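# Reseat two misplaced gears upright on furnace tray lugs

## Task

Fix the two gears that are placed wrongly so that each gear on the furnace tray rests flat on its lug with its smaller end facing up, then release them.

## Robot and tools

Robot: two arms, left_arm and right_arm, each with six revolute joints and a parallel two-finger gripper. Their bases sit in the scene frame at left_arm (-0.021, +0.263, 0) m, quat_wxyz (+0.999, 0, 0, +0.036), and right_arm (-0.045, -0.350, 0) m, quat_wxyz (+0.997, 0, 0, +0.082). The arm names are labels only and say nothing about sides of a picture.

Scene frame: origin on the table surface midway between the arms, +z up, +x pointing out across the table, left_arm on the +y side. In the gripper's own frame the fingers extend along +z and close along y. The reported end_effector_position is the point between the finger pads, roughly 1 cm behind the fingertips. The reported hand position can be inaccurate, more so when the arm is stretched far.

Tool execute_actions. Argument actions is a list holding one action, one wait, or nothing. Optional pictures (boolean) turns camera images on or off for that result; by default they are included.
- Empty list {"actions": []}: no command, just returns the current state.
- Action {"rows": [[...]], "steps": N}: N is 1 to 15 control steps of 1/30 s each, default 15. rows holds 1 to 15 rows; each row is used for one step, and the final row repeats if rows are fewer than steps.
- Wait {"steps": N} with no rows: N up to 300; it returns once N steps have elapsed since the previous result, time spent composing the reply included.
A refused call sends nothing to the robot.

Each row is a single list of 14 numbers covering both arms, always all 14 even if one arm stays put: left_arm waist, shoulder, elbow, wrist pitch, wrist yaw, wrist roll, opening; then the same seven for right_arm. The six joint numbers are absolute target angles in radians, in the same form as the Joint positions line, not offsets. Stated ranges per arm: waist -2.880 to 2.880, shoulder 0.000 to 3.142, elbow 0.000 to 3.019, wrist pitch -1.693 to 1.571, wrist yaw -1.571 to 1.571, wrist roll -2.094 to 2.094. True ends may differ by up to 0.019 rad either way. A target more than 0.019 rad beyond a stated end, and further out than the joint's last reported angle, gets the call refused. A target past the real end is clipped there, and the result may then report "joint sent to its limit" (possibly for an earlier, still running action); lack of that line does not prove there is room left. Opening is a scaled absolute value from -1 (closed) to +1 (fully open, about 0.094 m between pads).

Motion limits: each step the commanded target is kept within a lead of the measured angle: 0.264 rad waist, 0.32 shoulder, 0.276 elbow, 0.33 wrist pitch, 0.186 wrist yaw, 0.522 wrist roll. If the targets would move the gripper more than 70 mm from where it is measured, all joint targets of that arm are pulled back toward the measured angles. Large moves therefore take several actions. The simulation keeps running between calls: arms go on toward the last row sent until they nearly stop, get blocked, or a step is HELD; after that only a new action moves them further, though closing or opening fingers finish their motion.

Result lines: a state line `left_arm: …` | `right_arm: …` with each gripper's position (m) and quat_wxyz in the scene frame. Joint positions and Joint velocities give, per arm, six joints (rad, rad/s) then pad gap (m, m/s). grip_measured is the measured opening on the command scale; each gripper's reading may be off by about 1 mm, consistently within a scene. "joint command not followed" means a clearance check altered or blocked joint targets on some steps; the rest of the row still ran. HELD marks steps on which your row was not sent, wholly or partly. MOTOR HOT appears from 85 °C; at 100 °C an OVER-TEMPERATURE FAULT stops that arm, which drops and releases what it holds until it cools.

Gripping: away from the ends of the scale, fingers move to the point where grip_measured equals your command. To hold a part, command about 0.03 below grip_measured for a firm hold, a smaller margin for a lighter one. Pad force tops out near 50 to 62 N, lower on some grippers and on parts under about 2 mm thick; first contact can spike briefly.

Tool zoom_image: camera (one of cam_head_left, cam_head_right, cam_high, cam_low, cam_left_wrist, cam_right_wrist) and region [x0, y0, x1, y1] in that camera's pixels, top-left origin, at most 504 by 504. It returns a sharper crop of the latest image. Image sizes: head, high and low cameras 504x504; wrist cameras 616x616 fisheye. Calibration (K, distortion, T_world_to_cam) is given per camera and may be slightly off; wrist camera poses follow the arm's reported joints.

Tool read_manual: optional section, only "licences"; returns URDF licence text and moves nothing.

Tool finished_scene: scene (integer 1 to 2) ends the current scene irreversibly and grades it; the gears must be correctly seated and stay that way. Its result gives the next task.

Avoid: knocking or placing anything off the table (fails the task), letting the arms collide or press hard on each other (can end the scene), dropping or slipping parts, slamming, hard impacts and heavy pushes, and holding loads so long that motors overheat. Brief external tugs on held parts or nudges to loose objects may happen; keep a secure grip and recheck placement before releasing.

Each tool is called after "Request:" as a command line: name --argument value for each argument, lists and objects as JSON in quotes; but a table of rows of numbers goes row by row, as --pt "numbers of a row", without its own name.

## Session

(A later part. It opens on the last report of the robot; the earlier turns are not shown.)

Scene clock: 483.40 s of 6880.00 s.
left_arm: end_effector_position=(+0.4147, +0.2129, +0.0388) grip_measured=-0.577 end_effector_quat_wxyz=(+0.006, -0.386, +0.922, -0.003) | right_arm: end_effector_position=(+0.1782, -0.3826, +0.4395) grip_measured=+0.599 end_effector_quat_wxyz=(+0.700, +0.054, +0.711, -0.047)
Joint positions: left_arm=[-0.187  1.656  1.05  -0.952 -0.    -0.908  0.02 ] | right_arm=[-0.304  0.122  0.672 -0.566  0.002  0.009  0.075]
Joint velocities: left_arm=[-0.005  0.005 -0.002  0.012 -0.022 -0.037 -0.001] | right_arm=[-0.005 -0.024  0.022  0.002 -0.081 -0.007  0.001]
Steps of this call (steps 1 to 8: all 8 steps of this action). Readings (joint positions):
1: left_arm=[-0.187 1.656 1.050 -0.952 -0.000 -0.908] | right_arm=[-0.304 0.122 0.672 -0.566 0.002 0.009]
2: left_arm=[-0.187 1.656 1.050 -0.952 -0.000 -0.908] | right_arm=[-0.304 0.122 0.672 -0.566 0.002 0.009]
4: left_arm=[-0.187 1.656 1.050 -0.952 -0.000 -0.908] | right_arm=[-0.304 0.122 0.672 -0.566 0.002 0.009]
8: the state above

Request:
execute_actions --actions '[{"rows":[[-0.187,1.6,1.2,-1.15,0,-0.92,-0.5,-0.3,0.12,0.69,-0.576,0,0,0.6]],"steps":15}]' --pictures false

Request:
execute_actions --actions '[{"rows":[[-0.12,1.65,1.32,-1.2,0,1.53,0.42,-0.3,0.12,0.69,-0.576,0,0,0.6]],"steps":15}]' --pictures false

Request:
execute_actions --actions '[{"steps":30}]' --pictures false

Request:
execute_actions --actions '[{"rows":[[-0.12,1.705,1.228,-1.095,0,1.53,0.42,-0.3,0.12,0.69,-0.576,0,0,0.6]],"steps":15}]'

Scene clock: 503.67 s of 6880.00 s.
left_arm: end_effector_position=(+0.4204, +0.2122, +0.1002) grip_measured=-0.502 end_effector_quat_wxyz=(-0.003, -0.386, +0.922, +0.002) | right_arm: end_effector_position=(+0.1782, -0.3826, +0.4395) grip_measured=+0.599 end_effector_quat_wxyz=(+0.700, +0.054, +0.711, -0.047)
Joint positions: left_arm=[-0.187  1.598  1.162 -1.141 -0.    -0.908  0.023] | right_arm=[-0.304  0.122  0.672 -0.566  0.002  0.009  0.075]
Joint velocities: left_arm=[-0.005 -0.005  0.007 -0.017 -0.007 -0.022  0.   ] | right_arm=[-0.015 -0.005 -0.012 -0.012 -0.007 -0.051  0.   ]
Steps of this call (steps 1 to 15: the robot went on to your last target; steps 16 to 90: nothing new was sent; then 16.77 s passed at rest; steps 91 to 105: all 15 steps of this action). Readings (joint positions):
91: left_arm=[-0.187 1.654 1.061 -0.983 -0.000 -0.908] | right_arm=[-0.304 0.122 0.672 -0.566 0.002 0.009]
92: left_arm=[-0.187 1.654 1.078 -1.042 -0.000 -0.908] | right_arm=[-0.304 0.122 0.672 -0.566 0.002 0.009]
94: left_arm=[-0.187 1.642 1.111 -1.111 -0.000 -0.908] | right_arm=[-0.304 0.122 0.672 -0.566 0.002 0.009]
98: left_arm=[-0.187 1.611 1.156 -1.136 -0.000 -0.908] | right_arm=[-0.304 0.122 0.672 -0.566 0.002 0.009]
105: the state above

Scene clock: 504.17 s of 6880.00 s.
left_arm: end_effector_position=(+0.4559, +0.2433, +0.1244) grip_measured=+0.418 end_effector_quat_wxyz=(+0.011, +0.280, +0.960, +0.002) | right_arm: end_effector_position=(+0.1782, -0.3826, +0.4395) grip_measured=+0.599 end_effector_quat_wxyz=(+0.700, +0.054, +0.711, -0.047)
Joint positions: left_arm=[-0.113  1.637  1.279 -1.191  0.001  0.527  0.067] | right_arm=[-0.304  0.122  0.672 -0.566  0.002  0.009  0.075]
Joint velocities: left_arm=[-0.015 -0.005  0.007 -0.012 -0.051  2.777 -0.001] | right_arm=[-0.005 -0.005 -0.007  0.007 -0.007  0.037  0.   ]
Steps of this call (steps 1 to 15: all 15 steps of this action). Readings (joint positions):
1: left_arm=[-0.183 1.600 1.171 -1.154 0.001 -0.832] | right_arm=[-0.304 0.122 0.672 -0.566 0.002 0.009]
2: left_arm=[-0.177 1.610 1.191 -1.174 0.001 -0.734] | right_arm=[-0.304 0.122 0.672 -0.566 0.002 0.009]
4: left_arm=[-0.153 1.629 1.237 -1.188 0.001 -0.540] | right_arm=[-0.304 0.122 0.672 -0.566 0.002 0.009]
8: left_arm=[-0.116 1.637 1.278 -1.188 0.001 -0.152] | right_arm=[-0.304 0.122 0.672 -0.566 0.002 0.009]
15: the state above

Scene clock: 505.17 s of 6880.00 s.
left_arm: end_effector_position=(+0.4558, +0.2433, +0.1244) grip_measured=+0.418 end_effector_quat_wxyz=(+0.008, +0.701, +0.713, +0.007) | right_arm: end_effector_position=(+0.1782, -0.3826, +0.4395) grip_measured=+0.599 end_effector_quat_wxyz=(+0.700, +0.054, +0.711, -0.047)
Joint positions: left_arm=[-0.113  1.637  1.279 -1.192  0.001  1.514  0.067] | right_arm=[-0.304  0.122  0.672 -0.566  0.002  0.009  0.075]
Joint velocities: left_arm=[-0.034  0.005  0.002 -0.012  0.051 -0.037 -0.001] | right_arm=[-0.005 -0.034 -0.007  0.007 -0.007  0.022 -0.   ]
Steps of this call (steps 1 to 30: the robot went on to your last target). Readings (joint positions):
1: left_arm=[-0.113 1.637 1.279 -1.192 0.001 0.624] | right_arm=[-0.304 0.122 0.672 -0.566 0.002 0.009]
2: left_arm=[-0.113 1.637 1.279 -1.192 0.001 0.721] | right_arm=[-0.304 0.122 0.672 -0.566 0.002 0.009]
4: left_arm=[-0.113 1.637 1.279 -1.192 0.001 0.916] | right_arm=[-0.304 0.122 0.672 -0.566 0.002 0.009]
8: left_arm=[-0.113 1.637 1.279 -1.192 0.001 1.256] | right_arm=[-0.304 0.122 0.672 -0.566 0.002 0.009]
30: the state above

Scene clock: 505.67 s of 6880.00 s.
left_arm: end_effector_position=(+0.4557, +0.2433, +0.0775) grip_measured=+0.418 end_effector_quat_wxyz=(-0.002, +0.702, +0.712, -0.002) | right_arm: end_effector_position=(+0.1782, -0.3826, +0.4395) grip_measured=+0.599 end_effector_quat_wxyz=(+0.700, +0.054, +0.711, -0.047)
Joint positions: left_arm=[-0.113  1.702  1.23  -1.105  0.001  1.515  0.067] | right_arm=[-0.304  0.122  0.672 -0.566  0.002  0.009  0.075]
Joint velocities: left_arm=[-0.024  0.005 -0.017 -0.012  0.037 -0.022  0.   ] | right_arm=[-0.005  0.015 -0.002 -0.007 -0.066 -0.022 -0.   ]
Steps of this call (steps 1 to 15: all 15 steps of this action). Readings (joint positions):
1: left_arm=[-0.113 1.639 1.274 -1.177 0.001 1.514] | right_arm=[-0.304 0.122 0.672 -0.566 0.002 0.009]
2: left_arm=[-0.113 1.640 1.266 -1.149 0.001 1.514] | right_arm=[-0.304 0.122 0.672 -0.566 0.002 0.009]
4: left_arm=[-0.113 1.655 1.252 -1.118 0.001 1.514] | right_arm=[-0.304 0.122 0.672 -0.566 0.002 0.009]
8: left_arm=[-0.113 1.692 1.235 -1.106 0.001 1.515] | right_arm=[-0.304 0.122 0.672 -0.566 0.002 0.009]
15: the state above
camera_calibration (this result's frames):
cam_left_wrist: T_world_to_cam=[[-0.999982, -0.00495858, 0.00336157, 0.460264], [-0.00196234, 0.801309, 0.598248, -0.23945], [-0.00566012, 0.59823, -0.801304, 0.0414557], [0, 0, 0, 1]] pos_world=[0.46002, 0.169356, 0.174922]
cam_right_wrist: T_world_to_cam=[[-0.125538, -0.992011, -0.0124548, -0.346506], [-0.599485, 0.085855, -0.795768, 0.494182], [0.79048, -0.0924324, -0.605474, 0.211293], [0, 0, 0, 1]] pos_world=[0.0857326, -0.366635, 0.516871]

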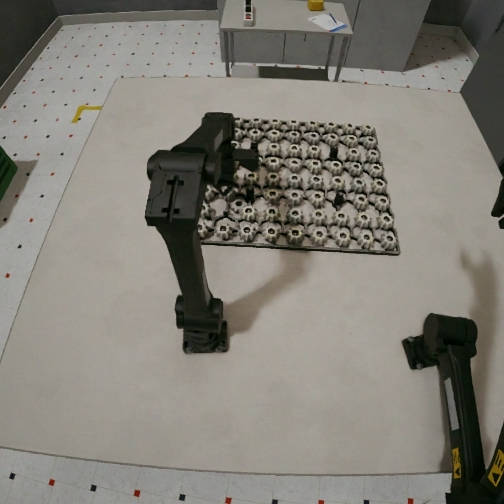

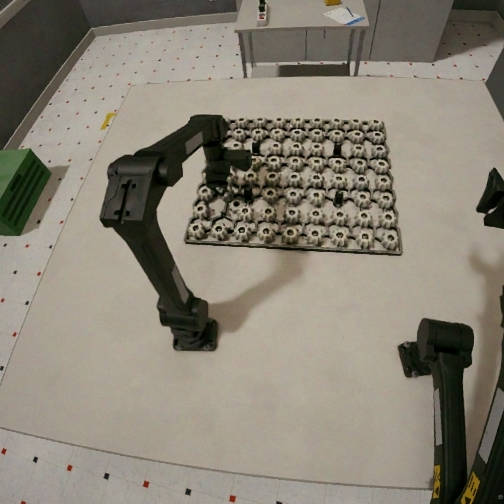

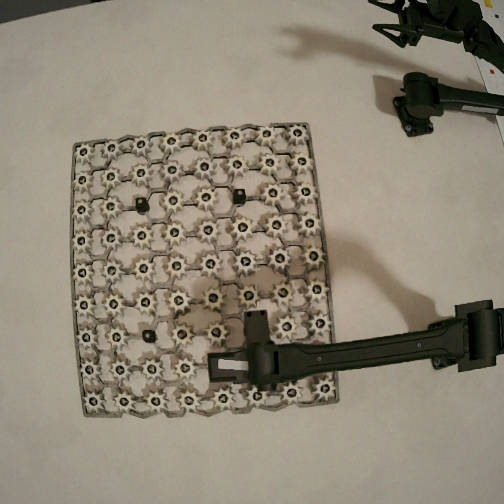

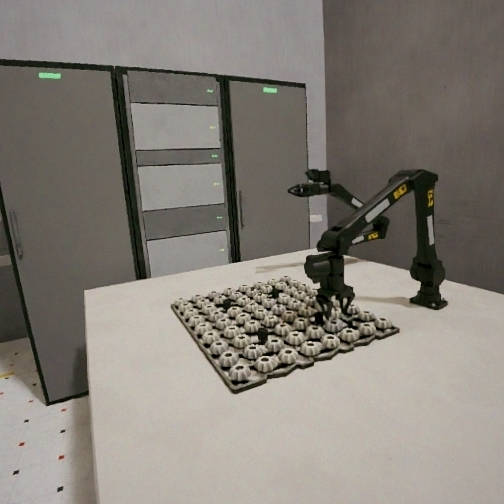

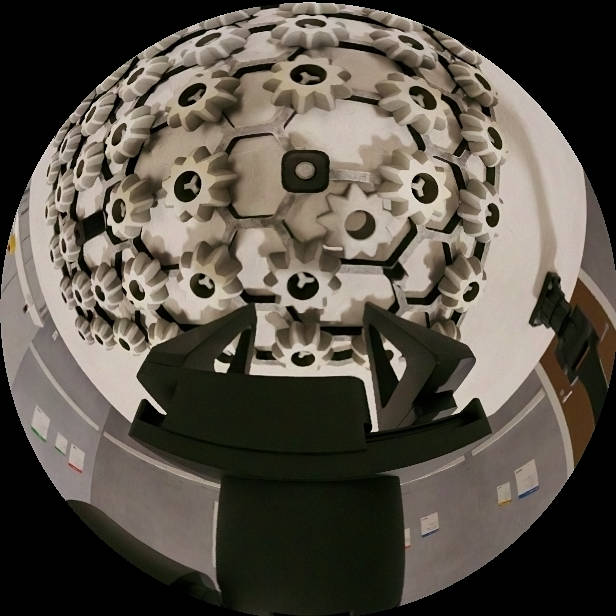

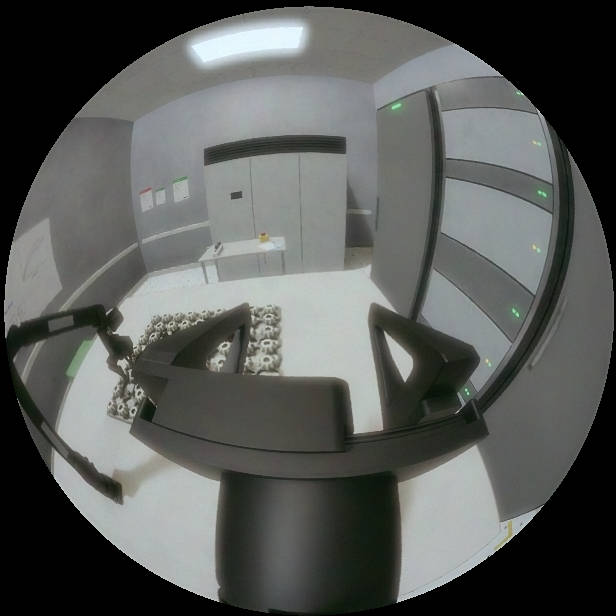

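Request:
execute_actions --actions '[{"rows":[[-0.12,1.735,1.21,-1.03,0,1.53,0.42,-0.3,0.12,0.69,-0.576,0,0,0.6]],"steps":10}]' --pictures false

Request:
execute_actions --actions '[{"rows":[[-0.12,1.768,1.185,-0.977,0,1.53,0.42,-0.3,0.12,0.69,-0.576,0,0,0.6]],"steps":15}]' --pictures false

Request:
execute_actions --actions '[{"rows":[[-0.12,1.768,1.185,-0.977,0,1.53,0.0,-0.3,0.12,0.69,-0.576,0,0,0.6]],"steps":12}]' --pictures false

Request:
execute_actions --actions '[{"rows":[[-0.12,1.66,1.27,-1.15,0,1.53,0.0,-0.3,0.12,0.69,-0.576,0,0,0.6]],"steps":15}]'

Scene clock: 519.40 s of 6880.00 s.
left_arm: end_effector_position=(+0.4662, +0.2429, +0.0682) grip_measured=+0.418 end_effector_quat_wxyz=(+0.013, +0.702, +0.712, +0.011) | right_arm: end_effector_position=(+0.1782, -0.3826, +0.4395) grip_measured=+0.599 end_effector_quat_wxyz=(+0.700, +0.054, +0.711, -0.047)
Joint positions: left_arm=[-0.113  1.715  1.219 -1.04   0.001  1.516  0.067] | right_arm=[-0.304  0.122  0.672 -0.566  0.002  0.009  0.075]
Joint velocities: left_arm=[-0.005  0.005 -0.017 -0.007 -0.037 -0.066  0.001] | right_arm=[-0.005 -0.024  0.012  0.002  0.007  0.022  0.   ]
Steps of this call (steps 1 to 15: the robot went on to your last target; steps 16 to 90: nothing new was sent; then 10.40 s passed at rest; steps 91 to 100: all 10 steps of this action). Readings (joint positions):
91: left_arm=[-0.113 1.702 1.228 -1.093 0.001 1.515] | right_arm=[-0.304 0.122 0.672 -0.566 0.002 0.009]
92: left_arm=[-0.113 1.703 1.225 -1.074 0.001 1.516] | right_arm=[-0.304 0.122 0.672 -0.566 0.002 0.009]
94: left_arm=[-0.113 1.707 1.223 -1.050 0.001 1.516] | right_arm=[-0.304 0.122 0.672 -0.566 0.002 0.009]
98: left_arm=[-0.113 1.714 1.221 -1.040 0.001 1.516] | right_arm=[-0.304 0.122 0.672 -0.566 0.002 0.009]
100: the state above

Scene clock: 519.90 s of 6880.00 s.
left_arm: end_effector_position=(+0.4634, +0.2430, +0.0404) grip_measured=+0.418 end_effector_quat_wxyz=(+0.008, +0.702, +0.712, +0.006) | right_arm: end_effector_position=(+0.1782, -0.3826, +0.4395) grip_measured=+0.599 end_effector_quat_wxyz=(+0.700, +0.054, +0.711, -0.047)
Joint positions: left_arm=[-0.113  1.754  1.19  -0.987  0.001  1.516  0.067] | right_arm=[-0.304  0.122  0.672 -0.566  0.002  0.009  0.075]
Joint velocities: left_arm=[ 0.005 -0.005  0.002 -0.002 -0.037  0.037 -0.   ] | right_arm=[-0.005 -0.024 -0.007 -0.012  0.022 -0.022 -0.   ]
Steps of this call (steps 1 to 15: all 15 steps of this action). Readings (joint positions):
1: left_arm=[-0.113 1.716 1.216 -1.031 0.001 1.516] | right_arm=[-0.304 0.122 0.672 -0.566 0.002 0.009]
2: left_arm=[-0.113 1.718 1.211 -1.013 0.001 1.516] | right_arm=[-0.304 0.122 0.672 -0.566 0.002 0.009]
4: left_arm=[-0.113 1.728 1.203 -0.995 0.001 1.516] | right_arm=[-0.304 0.122 0.672 -0.566 0.002 0.009]
8: left_arm=[-0.113 1.748 1.192 -0.990 0.001 1.516] | right_arm=[-0.304 0.122 0.672 -0.566 0.002 0.009]
15: the state above

Scene clock: 520.30 s of 6880.00 s.
left_arm: end_effector_position=(+0.4613, +0.2431, +0.0398) grip_measured=+0.175 end_effector_quat_wxyz=(+0.005, +0.703, +0.712, +0.004) | right_arm: end_effector_position=(+0.1782, -0.3826, +0.4395) grip_measured=+0.599 end_effector_quat_wxyz=(+0.700, +0.054, +0.711, -0.047)
Joint positions: left_arm=[-0.113  1.753  1.187 -0.991  0.001  1.518  0.055] | right_arm=[-0.304  0.122  0.672 -0.566  0.002  0.009  0.075]
Joint velocities: left_arm=[-0.005 -0.005  0.007 -0.002  0.022 -0.037 -0.   ] | right_arm=[-0.005 -0.015  0.007 -0.007  0.007  0.022 -0.001]
Steps of this call (steps 1 to 12: all 12 steps of this action). Readings (joint positions):
1: left_arm=[-0.113 1.754 1.190 -0.988 0.001 1.516] | right_arm=[-0.304 0.122 0.672 -0.566 0.002 0.009]
2: left_arm=[-0.113 1.754 1.187 -0.993 0.001 1.518] | right_arm=[-0.304 0.122 0.672 -0.566 0.002 0.009]
4: left_arm=[-0.113 1.753 1.187 -0.991 0.001 1.518] | right_arm=[-0.304 0.122 0.672 -0.566 0.002 0.009]
8: left_arm=[-0.113 1.753 1.187 -0.991 0.001 1.518] | right_arm=[-0.304 0.122 0.672 -0.566 0.002 0.009]
12: the state above

Scene clock: 520.80 s of 6880.00 s.
left_arm: end_effector_position=(+0.4487, +0.2419, +0.1023) grip_measured=+0.002 end_effector_quat_wxyz=(+0.005, +0.704, +0.711, +0.003) | right_arm: end_effector_position=(+0.1782, -0.3826, +0.4395) grip_measured=+0.599 end_effector_quat_wxyz=(+0.700, +0.054, +0.711, -0.047)
Joint positions: left_arm=[-0.116  1.647  1.23  -1.142  0.002  1.518  0.047] | right_arm=[-0.304  0.122  0.672 -0.566  0.002  0.009  0.075]
Joint velocities: left_arm=[-0.015 -0.015 -0.002  0.007 -0.037  0.037 -0.   ] | right_arm=[-0.005 -0.015 -0.017 -0.007 -0.037  0.007  0.001]
Steps of this call (steps 1 to 15: all 15 steps of this action). Readings (joint positions):
1: left_arm=[-0.113 1.750 1.193 -1.013 0.001 1.518] | right_arm=[-0.304 0.122 0.672 -0.566 0.002 0.009]
2: left_arm=[-0.114 1.750 1.203 -1.036 0.006 1.518] | right_arm=[-0.304 0.122 0.672 -0.566 0.002 0.009]
4: left_arm=[-0.116 1.730 1.227 -1.086 0.003 1.518] | right_arm=[-0.304 0.122 0.672 -0.566 0.002 0.009]
8: left_arm=[-0.116 1.665 1.230 -1.135 0.003 1.518] | right_arm=[-0.304 0.122 0.672 -0.566 0.002 0.009]
15: the state above
camera_calibration (this result's frames):
cam_left_wrist: T_world_to_cam=[[-0.9999, 0.000374063, -0.014105, 0.453606], [-0.00811212, 0.802682, 0.596352, -0.250559], [0.0115449, 0.596407, -0.802599, 0.0550079], [0, 0, 0, 1]] pos_world=[0.450893, 0.168142, 0.199969]
cam_right_wrist: T_world_to_cam=[[-0.125538, -0.992011, -0.0124548, -0.346506], [-0.599485, 0.085855, -0.795768, 0.494182], [0.79048, -0.0924324, -0.605474, 0.211293], [0, 0, 0, 1]] pos_world=[0.0857326, -0.366635, 0.516871]

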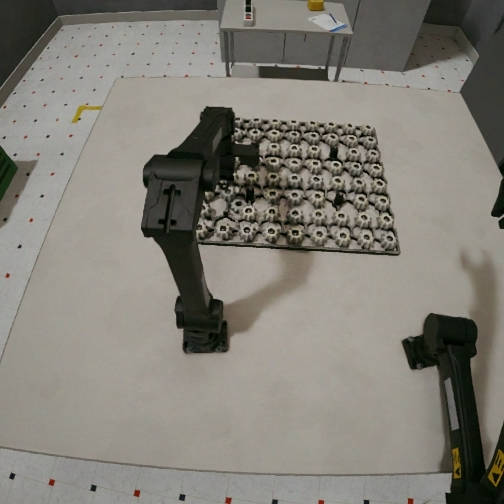

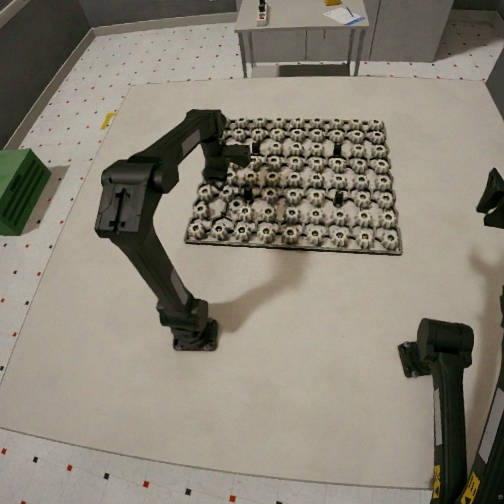

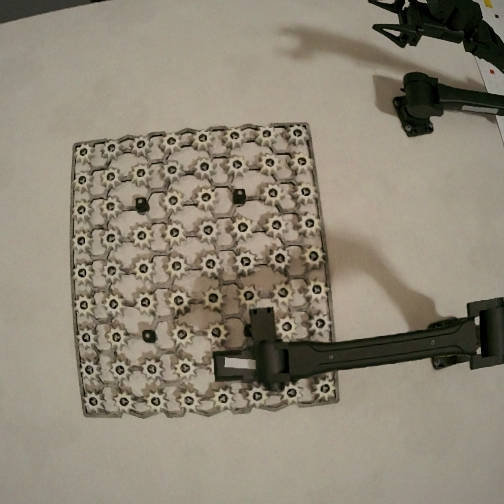

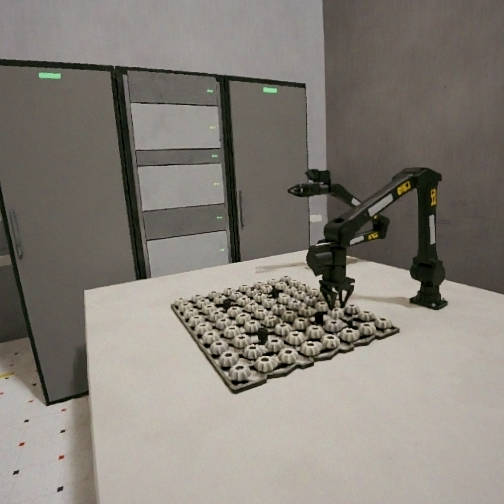

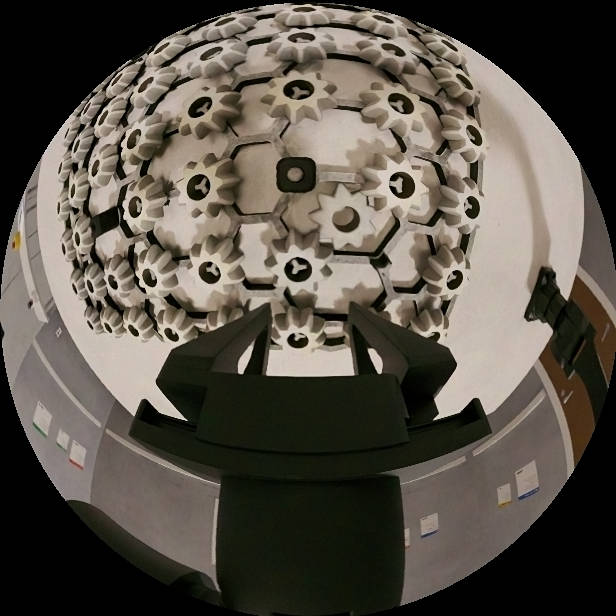

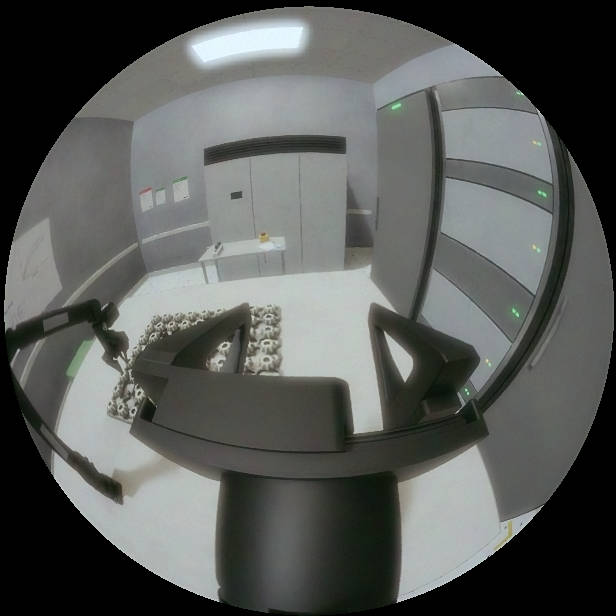

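Request:
execute_actions --actions '[{"rows":[[-0.12,1.73,1.21,-1.04,0,1.53,0.42,-0.3,0.12,0.69,-0.576,0,0,0.6]],"steps":15}]' --pictures false

Request:
execute_actions --actions '[{"rows":[[-0.12,1.785,1.185,-0.977,0,1.53,0.42,-0.3,0.12,0.69,-0.576,0,0,0.6]],"steps":15}]' --pictures false

Request:
execute_actions --actions '[{"rows":[[-0.12,1.775,1.185,-0.985,0,1.53,0.1,-0.3,0.12,0.69,-0.576,0,0,0.6]],"steps":12}]' --pictures false

Request:
execute_actions --actions '[{"rows":[[-0.12,1.69,1.185,-0.985,0,1.53,0.1,-0.3,0.12,0.69,-0.576,0,0,0.6]],"steps":15}]'

Scene clock: 533.10 s of 6880.00 s.
left_arm: end_effector_position=(+0.4603, +0.2414, +0.0604) grip_measured=+0.418 end_effector_quat_wxyz=(+0.004, +0.704, +0.711, +0.002) | right_arm: end_effector_position=(+0.1782, -0.3826, +0.4395) grip_measured=+0.599 end_effector_quat_wxyz=(+0.700, +0.054, +0.711, -0.047)
Joint positions: left_arm=[-0.116  1.727  1.213 -1.049  0.002  1.518  0.067] | right_arm=[-0.304  0.122  0.672 -0.566  0.002  0.009  0.075]
Joint velocities: left_arm=[-0.015 -0.005  0.007 -0.017 -0.037 -0.051 -0.   ] | right_arm=[-0.005  0.005 -0.022 -0.007 -0.066 -0.022 -0.001]
Steps of this call (steps 1 to 15: the robot went on to your last target; steps 16 to 90: nothing new was sent; then 8.80 s passed at rest; steps 91 to 105: all 15 steps of this action). Readings (joint positions):
91: left_arm=[-0.116 1.650 1.228 -1.128 0.002 1.518] | right_arm=[-0.304 0.122 0.672 -0.566 0.002 0.009]
92: left_arm=[-0.116 1.655 1.227 -1.100 0.002 1.518] | right_arm=[-0.304 0.122 0.672 -0.566 0.002 0.009]
94: left_arm=[-0.116 1.677 1.227 -1.064 0.002 1.518] | right_arm=[-0.304 0.122 0.672 -0.566 0.002 0.009]
98: left_arm=[-0.116 1.718 1.219 -1.050 0.002 1.518] | right_arm=[-0.304 0.122 0.672 -0.566 0.002 0.009]
105: the state above

Scene clock: 533.60 s of 6880.00 s.
left_arm: end_effector_position=(+0.4622, +0.2413, +0.0326) grip_measured=+0.418 end_effector_quat_wxyz=(+0.002, +0.704, +0.711, +0.000) | right_arm: end_effector_position=(+0.1782, -0.3826, +0.4395) grip_measured=+0.599 end_effector_quat_wxyz=(+0.700, +0.054, +0.711, -0.047)
Joint positions: left_arm=[-0.116  1.772  1.191 -0.987  0.002  1.518  0.067] | right_arm=[-0.304  0.122  0.672 -0.566  0.002  0.009  0.075]
Joint velocities: left_arm=[-0.015 -0.005 -0.002 -0.012 -0.051 -0.081 -0.   ] | right_arm=[-0.005 -0.034  0.002 -0.002  0.007  0.022 -0.   ]
Steps of this call (steps 1 to 15: all 15 steps of this action). Readings (joint positions):
1: left_arm=[-0.116 1.729 1.210 -1.038 0.002 1.518] | right_arm=[-0.304 0.122 0.672 -0.566 0.002 0.009]
2: left_arm=[-0.116 1.731 1.206 -1.019 0.002 1.518] | right_arm=[-0.304 0.122 0.672 -0.566 0.002 0.009]
4: left_arm=[-0.116 1.743 1.203 -0.999 0.002 1.518] | right_arm=[-0.304 0.122 0.672 -0.566 0.002 0.009]
8: left_arm=[-0.116 1.764 1.193 -0.989 0.002 1.518] | right_arm=[-0.304 0.122 0.672 -0.566 0.002 0.009]
15: the state above

Scene clock: 534.00 s of 6880.00 s.
left_arm: end_effector_position=(+0.4618, +0.2414, +0.0324) grip_measured=+0.176 end_effector_quat_wxyz=(+0.001, +0.704, +0.710, -0.000) | right_arm: end_effector_position=(+0.1782, -0.3826, +0.4395) grip_measured=+0.599 end_effector_quat_wxyz=(+0.700, +0.054, +0.711, -0.047)
Joint positions: left_arm=[-0.116  1.772  1.19  -0.987  0.002  1.518  0.055] | right_arm=[-0.304  0.122  0.672 -0.566  0.002  0.009  0.075]
Joint velocities: left_arm=[ 0.005 -0.005  0.002 -0.012 -0.051 -0.022 -0.001] | right_arm=[-0.005  0.005  0.007 -0.002  0.007 -0.095  0.   ]
Steps of this call (steps 1 to 12: all 12 steps of this action). Readings (joint positions):
1: left_arm=[-0.116 1.772 1.191 -0.987 0.002 1.518] | right_arm=[-0.304 0.122 0.672 -0.566 0.002 0.009]
2: left_arm=[-0.116 1.772 1.190 -0.987 0.002 1.518] | right_arm=[-0.304 0.122 0.672 -0.566 0.002 0.009]
4: left_arm=[-0.116 1.772 1.190 -0.987 0.002 1.518] | right_arm=[-0.304 0.122 0.672 -0.566 0.002 0.009]
8: left_arm=[-0.116 1.772 1.190 -0.987 0.002 1.518] | right_arm=[-0.304 0.122 0.672 -0.566 0.002 0.009]
12: the state above

Scene clock: 534.50 s of 6880.00 s.
left_arm: end_effector_position=(+0.4626, +0.2414, +0.0548) grip_measured=+0.176 end_effector_quat_wxyz=(+0.018, +0.704, +0.710, +0.016) | right_arm: end_effector_position=(+0.1782, -0.3826, +0.4395) grip_measured=+0.599 end_effector_quat_wxyz=(+0.700, +0.054, +0.711, -0.047)
Joint positions: left_arm=[-0.116  1.717  1.181 -0.987  0.002  1.518  0.055] | right_arm=[-0.304  0.122  0.672 -0.566  0.002  0.009  0.075]
Joint velocities: left_arm=[-0.005 -0.005  0.002 -0.002 -0.022 -0.037  0.   ] | right_arm=[ 0.005 -0.034 -0.007  0.002  0.007  0.022 -0.001]
Steps of this call (steps 1 to 15: all 15 steps of this action). Readings (joint positions):
1: left_arm=[-0.116 1.768 1.190 -0.987 0.002 1.518] | right_arm=[-0.304 0.122 0.672 -0.566 0.002 0.009]
2: left_arm=[-0.116 1.764 1.187 -0.987 0.002 1.518] | right_arm=[-0.304 0.122 0.672 -0.566 0.002 0.009]
4: left_arm=[-0.116 1.749 1.182 -0.987 0.002 1.518] | right_arm=[-0.304 0.122 0.672 -0.566 0.002 0.009]
8: left_arm=[-0.116 1.724 1.181 -0.987 0.002 1.518] | right_arm=[-0.304 0.122 0.672 -0.566 0.002 0.009]
15: the state above
camera_calibration (this result's frames):
cam_left_wrist: T_world_to_cam=[[-0.998713, 0.00108735, -0.050707, 0.468112], [-0.0293361, 0.803176, 0.595019, -0.211988], [0.0413736, 0.595741, -0.80211, 0.00336813], [0, 0, 0, 1]] pos_world=[0.461151, 0.167748, 0.152575]
cam_right_wrist: T_world_to_cam=[[-0.125538, -0.992011, -0.0124548, -0.346506], [-0.599485, 0.085855, -0.795768, 0.494182], [0.79048, -0.0924324, -0.605474, 0.211293], [0, 0, 0, 1]] pos_world=[0.0857326, -0.366635, 0.516871]

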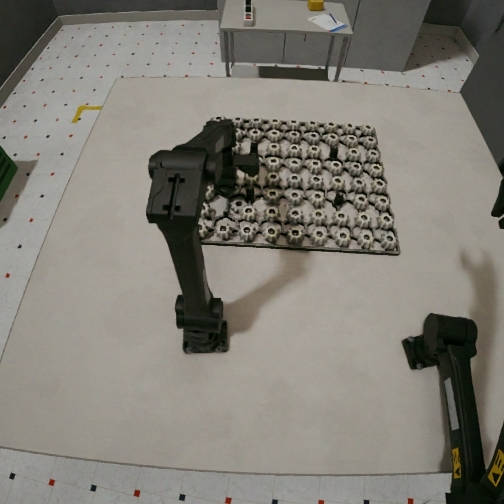

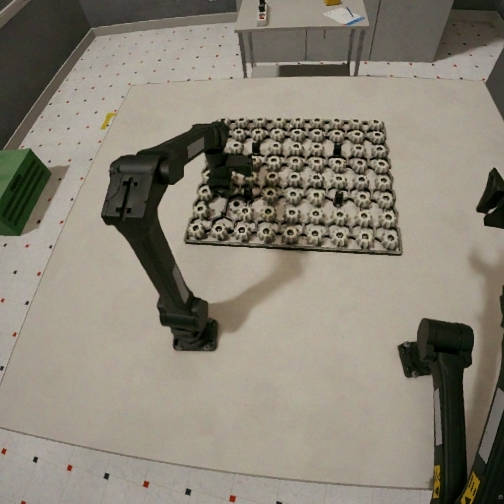

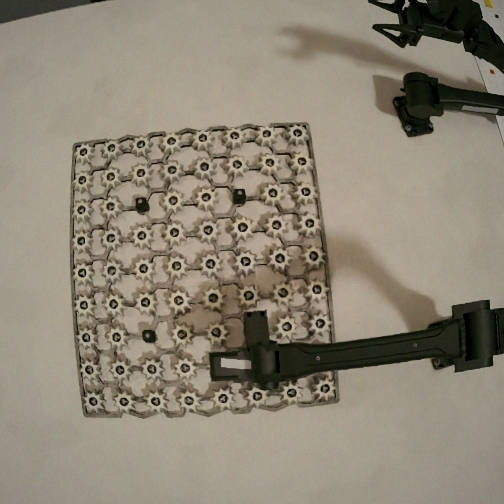

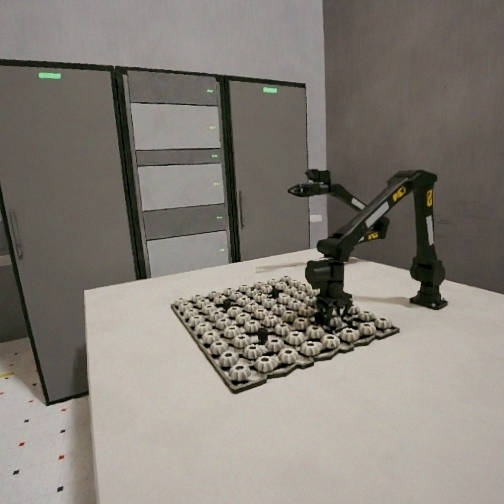

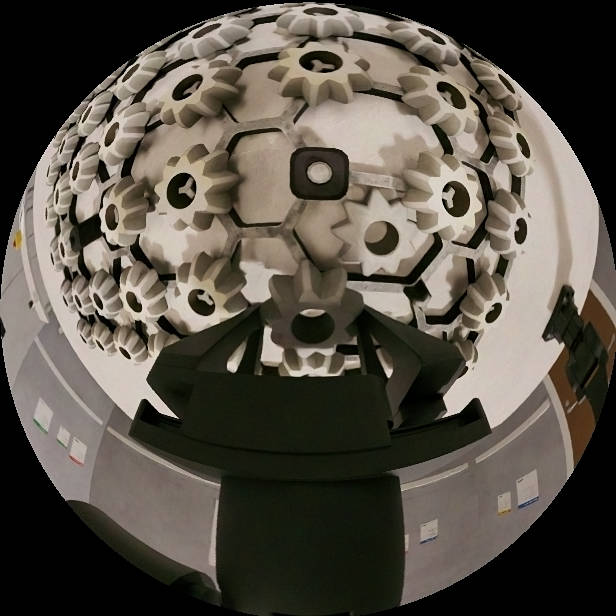

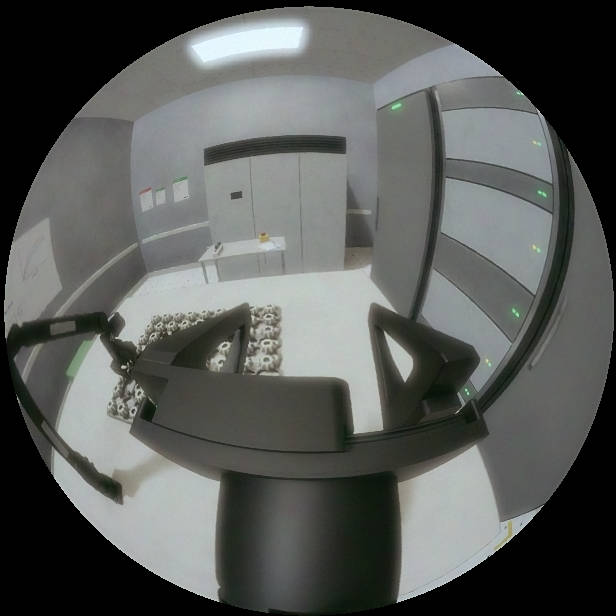

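Request:
execute_actions --actions '[{"rows":[[-0.12,1.63,1.185,-1.09,0,1.53,0.1,-0.3,0.12,0.69,-0.576,0,0,0.6]],"steps":12}]' --pictures false

Request:
execute_actions --actions '[{"rows":[[0.35,1.63,1.185,-1.09,0,1.53,0.1,-0.3,0.12,0.69,-0.576,0,0,0.6]],"steps":15}]' --pictures false

Request:
execute_actions --actions '[{"rows":[[0.35,1.72,1.185,-1.03,0,1.53,0.1,-0.3,0.12,0.69,-0.576,0,0,0.6]],"steps":15}]' --pictures false

Request:
execute_actions --actions '[{"rows":[[0.35,1.79,1.185,-0.97,0,1.53,0.1,-0.3,0.12,0.69,-0.576,0,0,0.6]],"steps":15}]' --pictures false

Request:
execute_actions --actions '[{"rows":[[0.35,1.79,1.185,-0.97,0,1.53,0.5,-0.3,0.12,0.69,-0.576,0,0,0.6]],"steps":12}]' --pictures false

Request:
execute_actions --actions '[{"rows":[[0.35,1.62,1.185,-1.09,0,1.53,0.5,-0.3,0.12,0.69,-0.576,0,0,0.6]],"steps":15}]'

Scene clock: 551.33 s of 6880.00 s.
left_arm: end_effector_position=(+0.4406, +0.2424, +0.0807) grip_measured=+0.176 end_effector_quat_wxyz=(+0.005, +0.704, +0.710, +0.003) | right_arm: end_effector_position=(+0.1782, -0.3826, +0.4395) grip_measured=+0.599 end_effector_quat_wxyz=(+0.700, +0.054, +0.711, -0.047)
Joint positions: left_arm=[-0.116  1.653  1.175 -1.081  0.002  1.518  0.055] | right_arm=[-0.304  0.122  0.672 -0.566  0.002  0.009  0.075]
Joint velocities: left_arm=[-0.005 -0.005 -0.007  0.002 -0.051 -0.066 -0.   ] | right_arm=[-0.005  0.005  0.012 -0.007  0.022 -0.051  0.   ]
Steps of this call (steps 1 to 15: the robot went on to your last target; steps 16 to 90: nothing new was sent; then 13.43 s passed at rest; steps 91 to 102: all 12 steps of this action). Readings (joint positions):
91: left_arm=[-0.116 1.715 1.181 -1.000 0.002 1.518] | right_arm=[-0.304 0.122 0.672 -0.566 0.002 0.009]
92: left_arm=[-0.116 1.710 1.181 -1.025 0.002 1.518] | right_arm=[-0.304 0.122 0.672 -0.566 0.002 0.009]
94: left_arm=[-0.116 1.693 1.176 -1.066 0.002 1.518] | right_arm=[-0.304 0.122 0.672 -0.566 0.002 0.009]
98: left_arm=[-0.116 1.662 1.175 -1.081 0.002 1.518] | right_arm=[-0.304 0.122 0.672 -0.566 0.002 0.009]
102: the state above

Scene clock: 551.83 s of 6880.00 s.
left_arm: end_effector_position=(+0.3877, +0.4789, +0.0807) grip_measured=+0.176 end_effector_quat_wxyz=(-0.001, +0.495, +0.869, +0.007) | right_arm: end_effector_position=(+0.1782, -0.3826, +0.4395) grip_measured=+0.599 end_effector_quat_wxyz=(+0.700, +0.054, +0.711, -0.047)
Joint positions: left_arm=[ 0.41   1.653  1.175 -1.081 -0.01   1.518  0.055] | right_arm=[-0.304  0.122  0.672 -0.566  0.002  0.009  0.075]
Joint velocities: left_arm=[ 0.278  0.005 -0.007 -0.007  0.007 -0.022  0.   ] | right_arm=[-0.015  0.005 -0.017 -0.012  0.037 -0.066 -0.001]
Steps of this call (steps 1 to 15: all 15 steps of this action). Readings (joint positions):
1: left_arm=[-0.108 1.653 1.175 -1.081 0.006 1.518] | right_arm=[-0.304 0.122 0.672 -0.566 0.002 0.009]
2: left_arm=[-0.093 1.653 1.175 -1.081 0.011 1.518] | right_arm=[-0.304 0.122 0.672 -0.566 0.002 0.009]
4: left_arm=[-0.033 1.653 1.175 -1.081 0.011 1.518] | right_arm=[-0.304 0.122 0.672 -0.566 0.002 0.009]
8: left_arm=[0.142 1.653 1.175 -1.081 0.009 1.518] | right_arm=[-0.304 0.122 0.672 -0.566 0.002 0.009]
15: the state above

Scene clock: 552.33 s of 6880.00 s.
left_arm: end_effector_position=(+0.4068, +0.4516, +0.0446) grip_measured=+0.176 end_effector_quat_wxyz=(-0.007, +0.524, +0.852, -0.011) | right_arm: end_effector_position=(+0.1782, -0.3826, +0.4395) grip_measured=+0.599 end_effector_quat_wxyz=(+0.700, +0.054, +0.711, -0.047)
Joint positions: left_arm=[ 0.342  1.734  1.175 -1.037  0.     1.518  0.055] | right_arm=[-0.304  0.122  0.672 -0.566  0.002  0.009  0.075]
Joint velocities: left_arm=[ 0.005 -0.005 -0.012  0.012  0.007  0.066 -0.001] | right_arm=[ 0.005 -0.015 -0.012  0.002 -0.007 -0.095 -0.   ]
Steps of this call (steps 1 to 15: all 15 steps of this action). Readings (joint positions):
1: left_arm=[0.413 1.657 1.175 -1.076 -0.010 1.518] | right_arm=[-0.304 0.122 0.672 -0.566 0.002 0.009]
2: left_arm=[0.410 1.662 1.175 -1.065 -0.008 1.518] | right_arm=[-0.304 0.122 0.672 -0.566 0.002 0.009]
4: left_arm=[0.392 1.682 1.175 -1.045 -0.006 1.518] | right_arm=[-0.304 0.122 0.672 -0.566 0.002 0.009]
8: left_arm=[0.350 1.725 1.175 -1.039 -0.001 1.518] | right_arm=[-0.304 0.122 0.672 -0.566 0.002 0.009]
15: the state above

Scene clock: 552.83 s of 6880.00 s.
left_arm: end_effector_position=(+0.4145, +0.4554, +0.0177) grip_measured=+0.176 end_effector_quat_wxyz=(-0.007, +0.524, +0.852, -0.011) | right_arm: end_effector_position=(+0.1782, -0.3826, +0.4395) grip_measured=+0.599 end_effector_quat_wxyz=(+0.700, +0.054, +0.711, -0.047)
Joint positions: left_arm=[ 0.343  1.793  1.175 -0.979  0.     1.518  0.055] | right_arm=[-0.304  0.122  0.672 -0.566  0.002  0.009  0.075]
Joint velocities: left_arm=[-0.005 -0.015  0.007 -0.007 -0.081 -0.125 -0.001] | right_arm=[-0.015 -0.005  0.012 -0.002 -0.022  0.022 -0.   ]
Steps of this call (steps 1 to 15: all 15 steps of this action). Readings (joint positions):
1: left_arm=[0.342 1.737 1.175 -1.030 0.000 1.518] | right_arm=[-0.304 0.122 0.672 -0.566 0.002 0.009]
2: left_arm=[0.342 1.742 1.175 -1.014 0.000 1.518] | right_arm=[-0.304 0.122 0.672 -0.566 0.002 0.009]
4: left_arm=[0.342 1.758 1.175 -0.987 0.000 1.518] | right_arm=[-0.304 0.122 0.672 -0.566 0.002 0.009]
8: left_arm=[0.342 1.792 1.175 -0.979 -0.000 1.518] | right_arm=[-0.304 0.122 0.672 -0.566 0.002 0.009]
15: the state above

Scene clock: 553.23 s of 6880.00 s.
left_arm: end_effector_position=(+0.4145, +0.4554, +0.0177) grip_measured=+0.498 end_effector_quat_wxyz=(-0.007, +0.524, +0.852, -0.011) | right_arm: end_effector_position=(+0.1782, -0.3826, +0.4395) grip_measured=+0.599 end_effector_quat_wxyz=(+0.700, +0.054, +0.711, -0.047)
Joint positions: left_arm=[ 0.343  1.793  1.175 -0.979  0.     1.518  0.07 ] | right_arm=[-0.304  0.122  0.672 -0.566  0.002  0.009  0.075]
Joint velocities: left_arm=[-0.015 -0.015  0.022 -0.012  0.066  0.037  0.001] | right_arm=[-0.005 -0.005 -0.017  0.012 -0.007 -0.022  0.001]
Steps of this call (steps 1 to 12: all 12 steps of this action). Readings (joint positions):
1: left_arm=[0.343 1.793 1.175 -0.979 0.000 1.518] | right_arm=[-0.304 0.122 0.672 -0.566 0.002 0.009]
2: left_arm=[0.343 1.793 1.175 -0.979 0.000 1.518] | right_arm=[-0.304 0.122 0.672 -0.566 0.002 0.009]
4: left_arm=[0.343 1.793 1.175 -0.979 0.000 1.518] | right_arm=[-0.304 0.122 0.672 -0.566 0.002 0.009]
8: left_arm=[0.343 1.793 1.175 -0.979 0.000 1.518] | right_arm=[-0.304 0.122 0.672 -0.566 0.002 0.009]
12: the state above

Scene clock: 553.73 s of 6880.00 s.
left_arm: end_effector_position=(+0.4029, +0.4504, +0.1059) grip_measured=+0.498 end_effector_quat_wxyz=(+0.019, +0.523, +0.852, +0.028) | right_arm: end_effector_position=(+0.1782, -0.3826, +0.4395) grip_measured=+0.599 end_effector_quat_wxyz=(+0.700, +0.054, +0.711, -0.047)
Joint positions: left_arm=[ 0.343  1.594  1.173 -1.082 -0.001  1.518  0.07 ] | right_arm=[-0.304  0.122  0.672 -0.566  0.002  0.009  0.075]
Joint velocities: left_arm=[-0.015  0.073  0.007 -0.007 -0.037 -0.095 -0.   ] | right_arm=[-0.005  0.005  0.012  0.002  0.007  0.007 -0.   ]
Steps of this call (steps 1 to 15: all 15 steps of this action). Readings (joint positions):
1: left_arm=[0.343 1.786 1.175 -0.991 0.000 1.518] | right_arm=[-0.304 0.122 0.672 -0.566 0.002 0.009]
2: left_arm=[0.343 1.774 1.173 -1.015 -0.001 1.518] | right_arm=[-0.304 0.122 0.672 -0.566 0.002 0.009]
4: left_arm=[0.343 1.728 1.173 -1.056 -0.001 1.518] | right_arm=[-0.304 0.122 0.672 -0.566 0.002 0.009]
8: left_arm=[0.343 1.619 1.173 -1.078 -0.001 1.518] | right_arm=[-0.304 0.122 0.672 -0.566 0.002 0.009]
15: the state above
camera_calibration (this result's frames):
cam_left_wrist: T_world_to_cam=[[-0.89447, -0.441642, -0.0698253, 0.570263], [-0.392555, 0.700901, 0.595515, -0.21965], [-0.214063, 0.560081, -0.800304, 0.0411548], [0, 0, 0, 1]] pos_world=[0.432668, 0.382755, 0.20356]
cam_right_wrist: T_world_to_cam=[[-0.125538, -0.992011, -0.0124548, -0.346506], [-0.599485, 0.085855, -0.795768, 0.494182], [0.79048, -0.0924324, -0.605474, 0.211293], [0, 0, 0, 1]] pos_world=[0.0857326, -0.366635, 0.516871]

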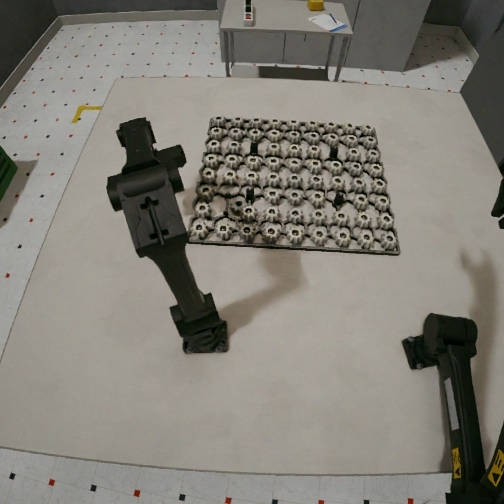

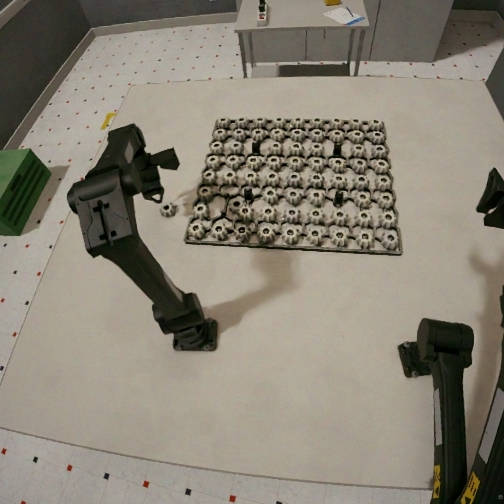

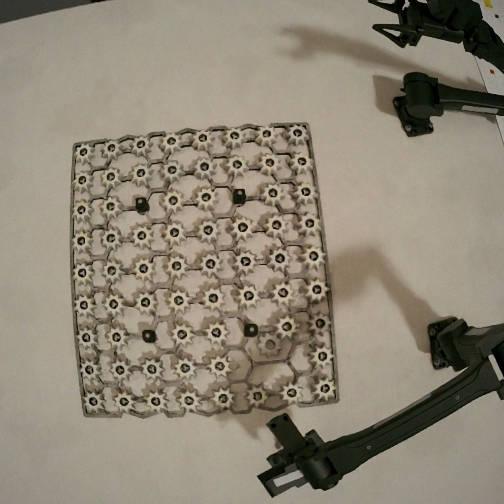

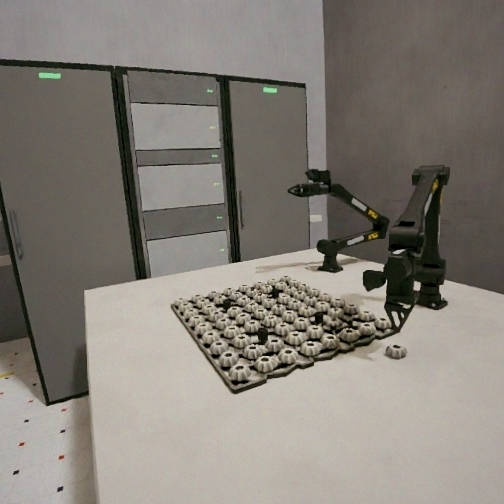

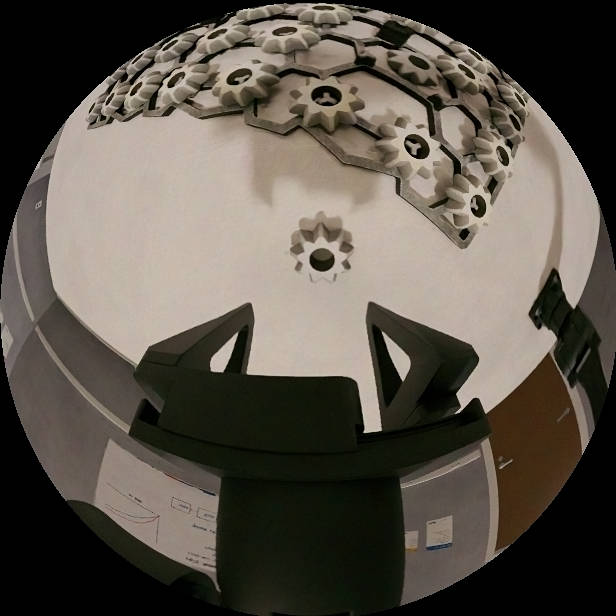

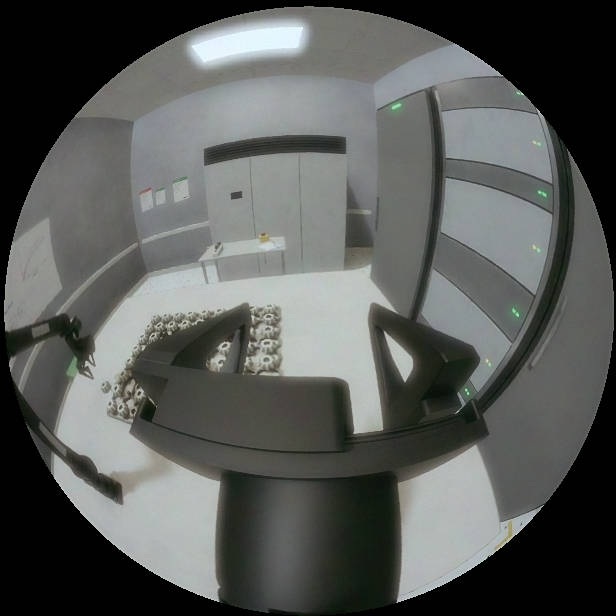

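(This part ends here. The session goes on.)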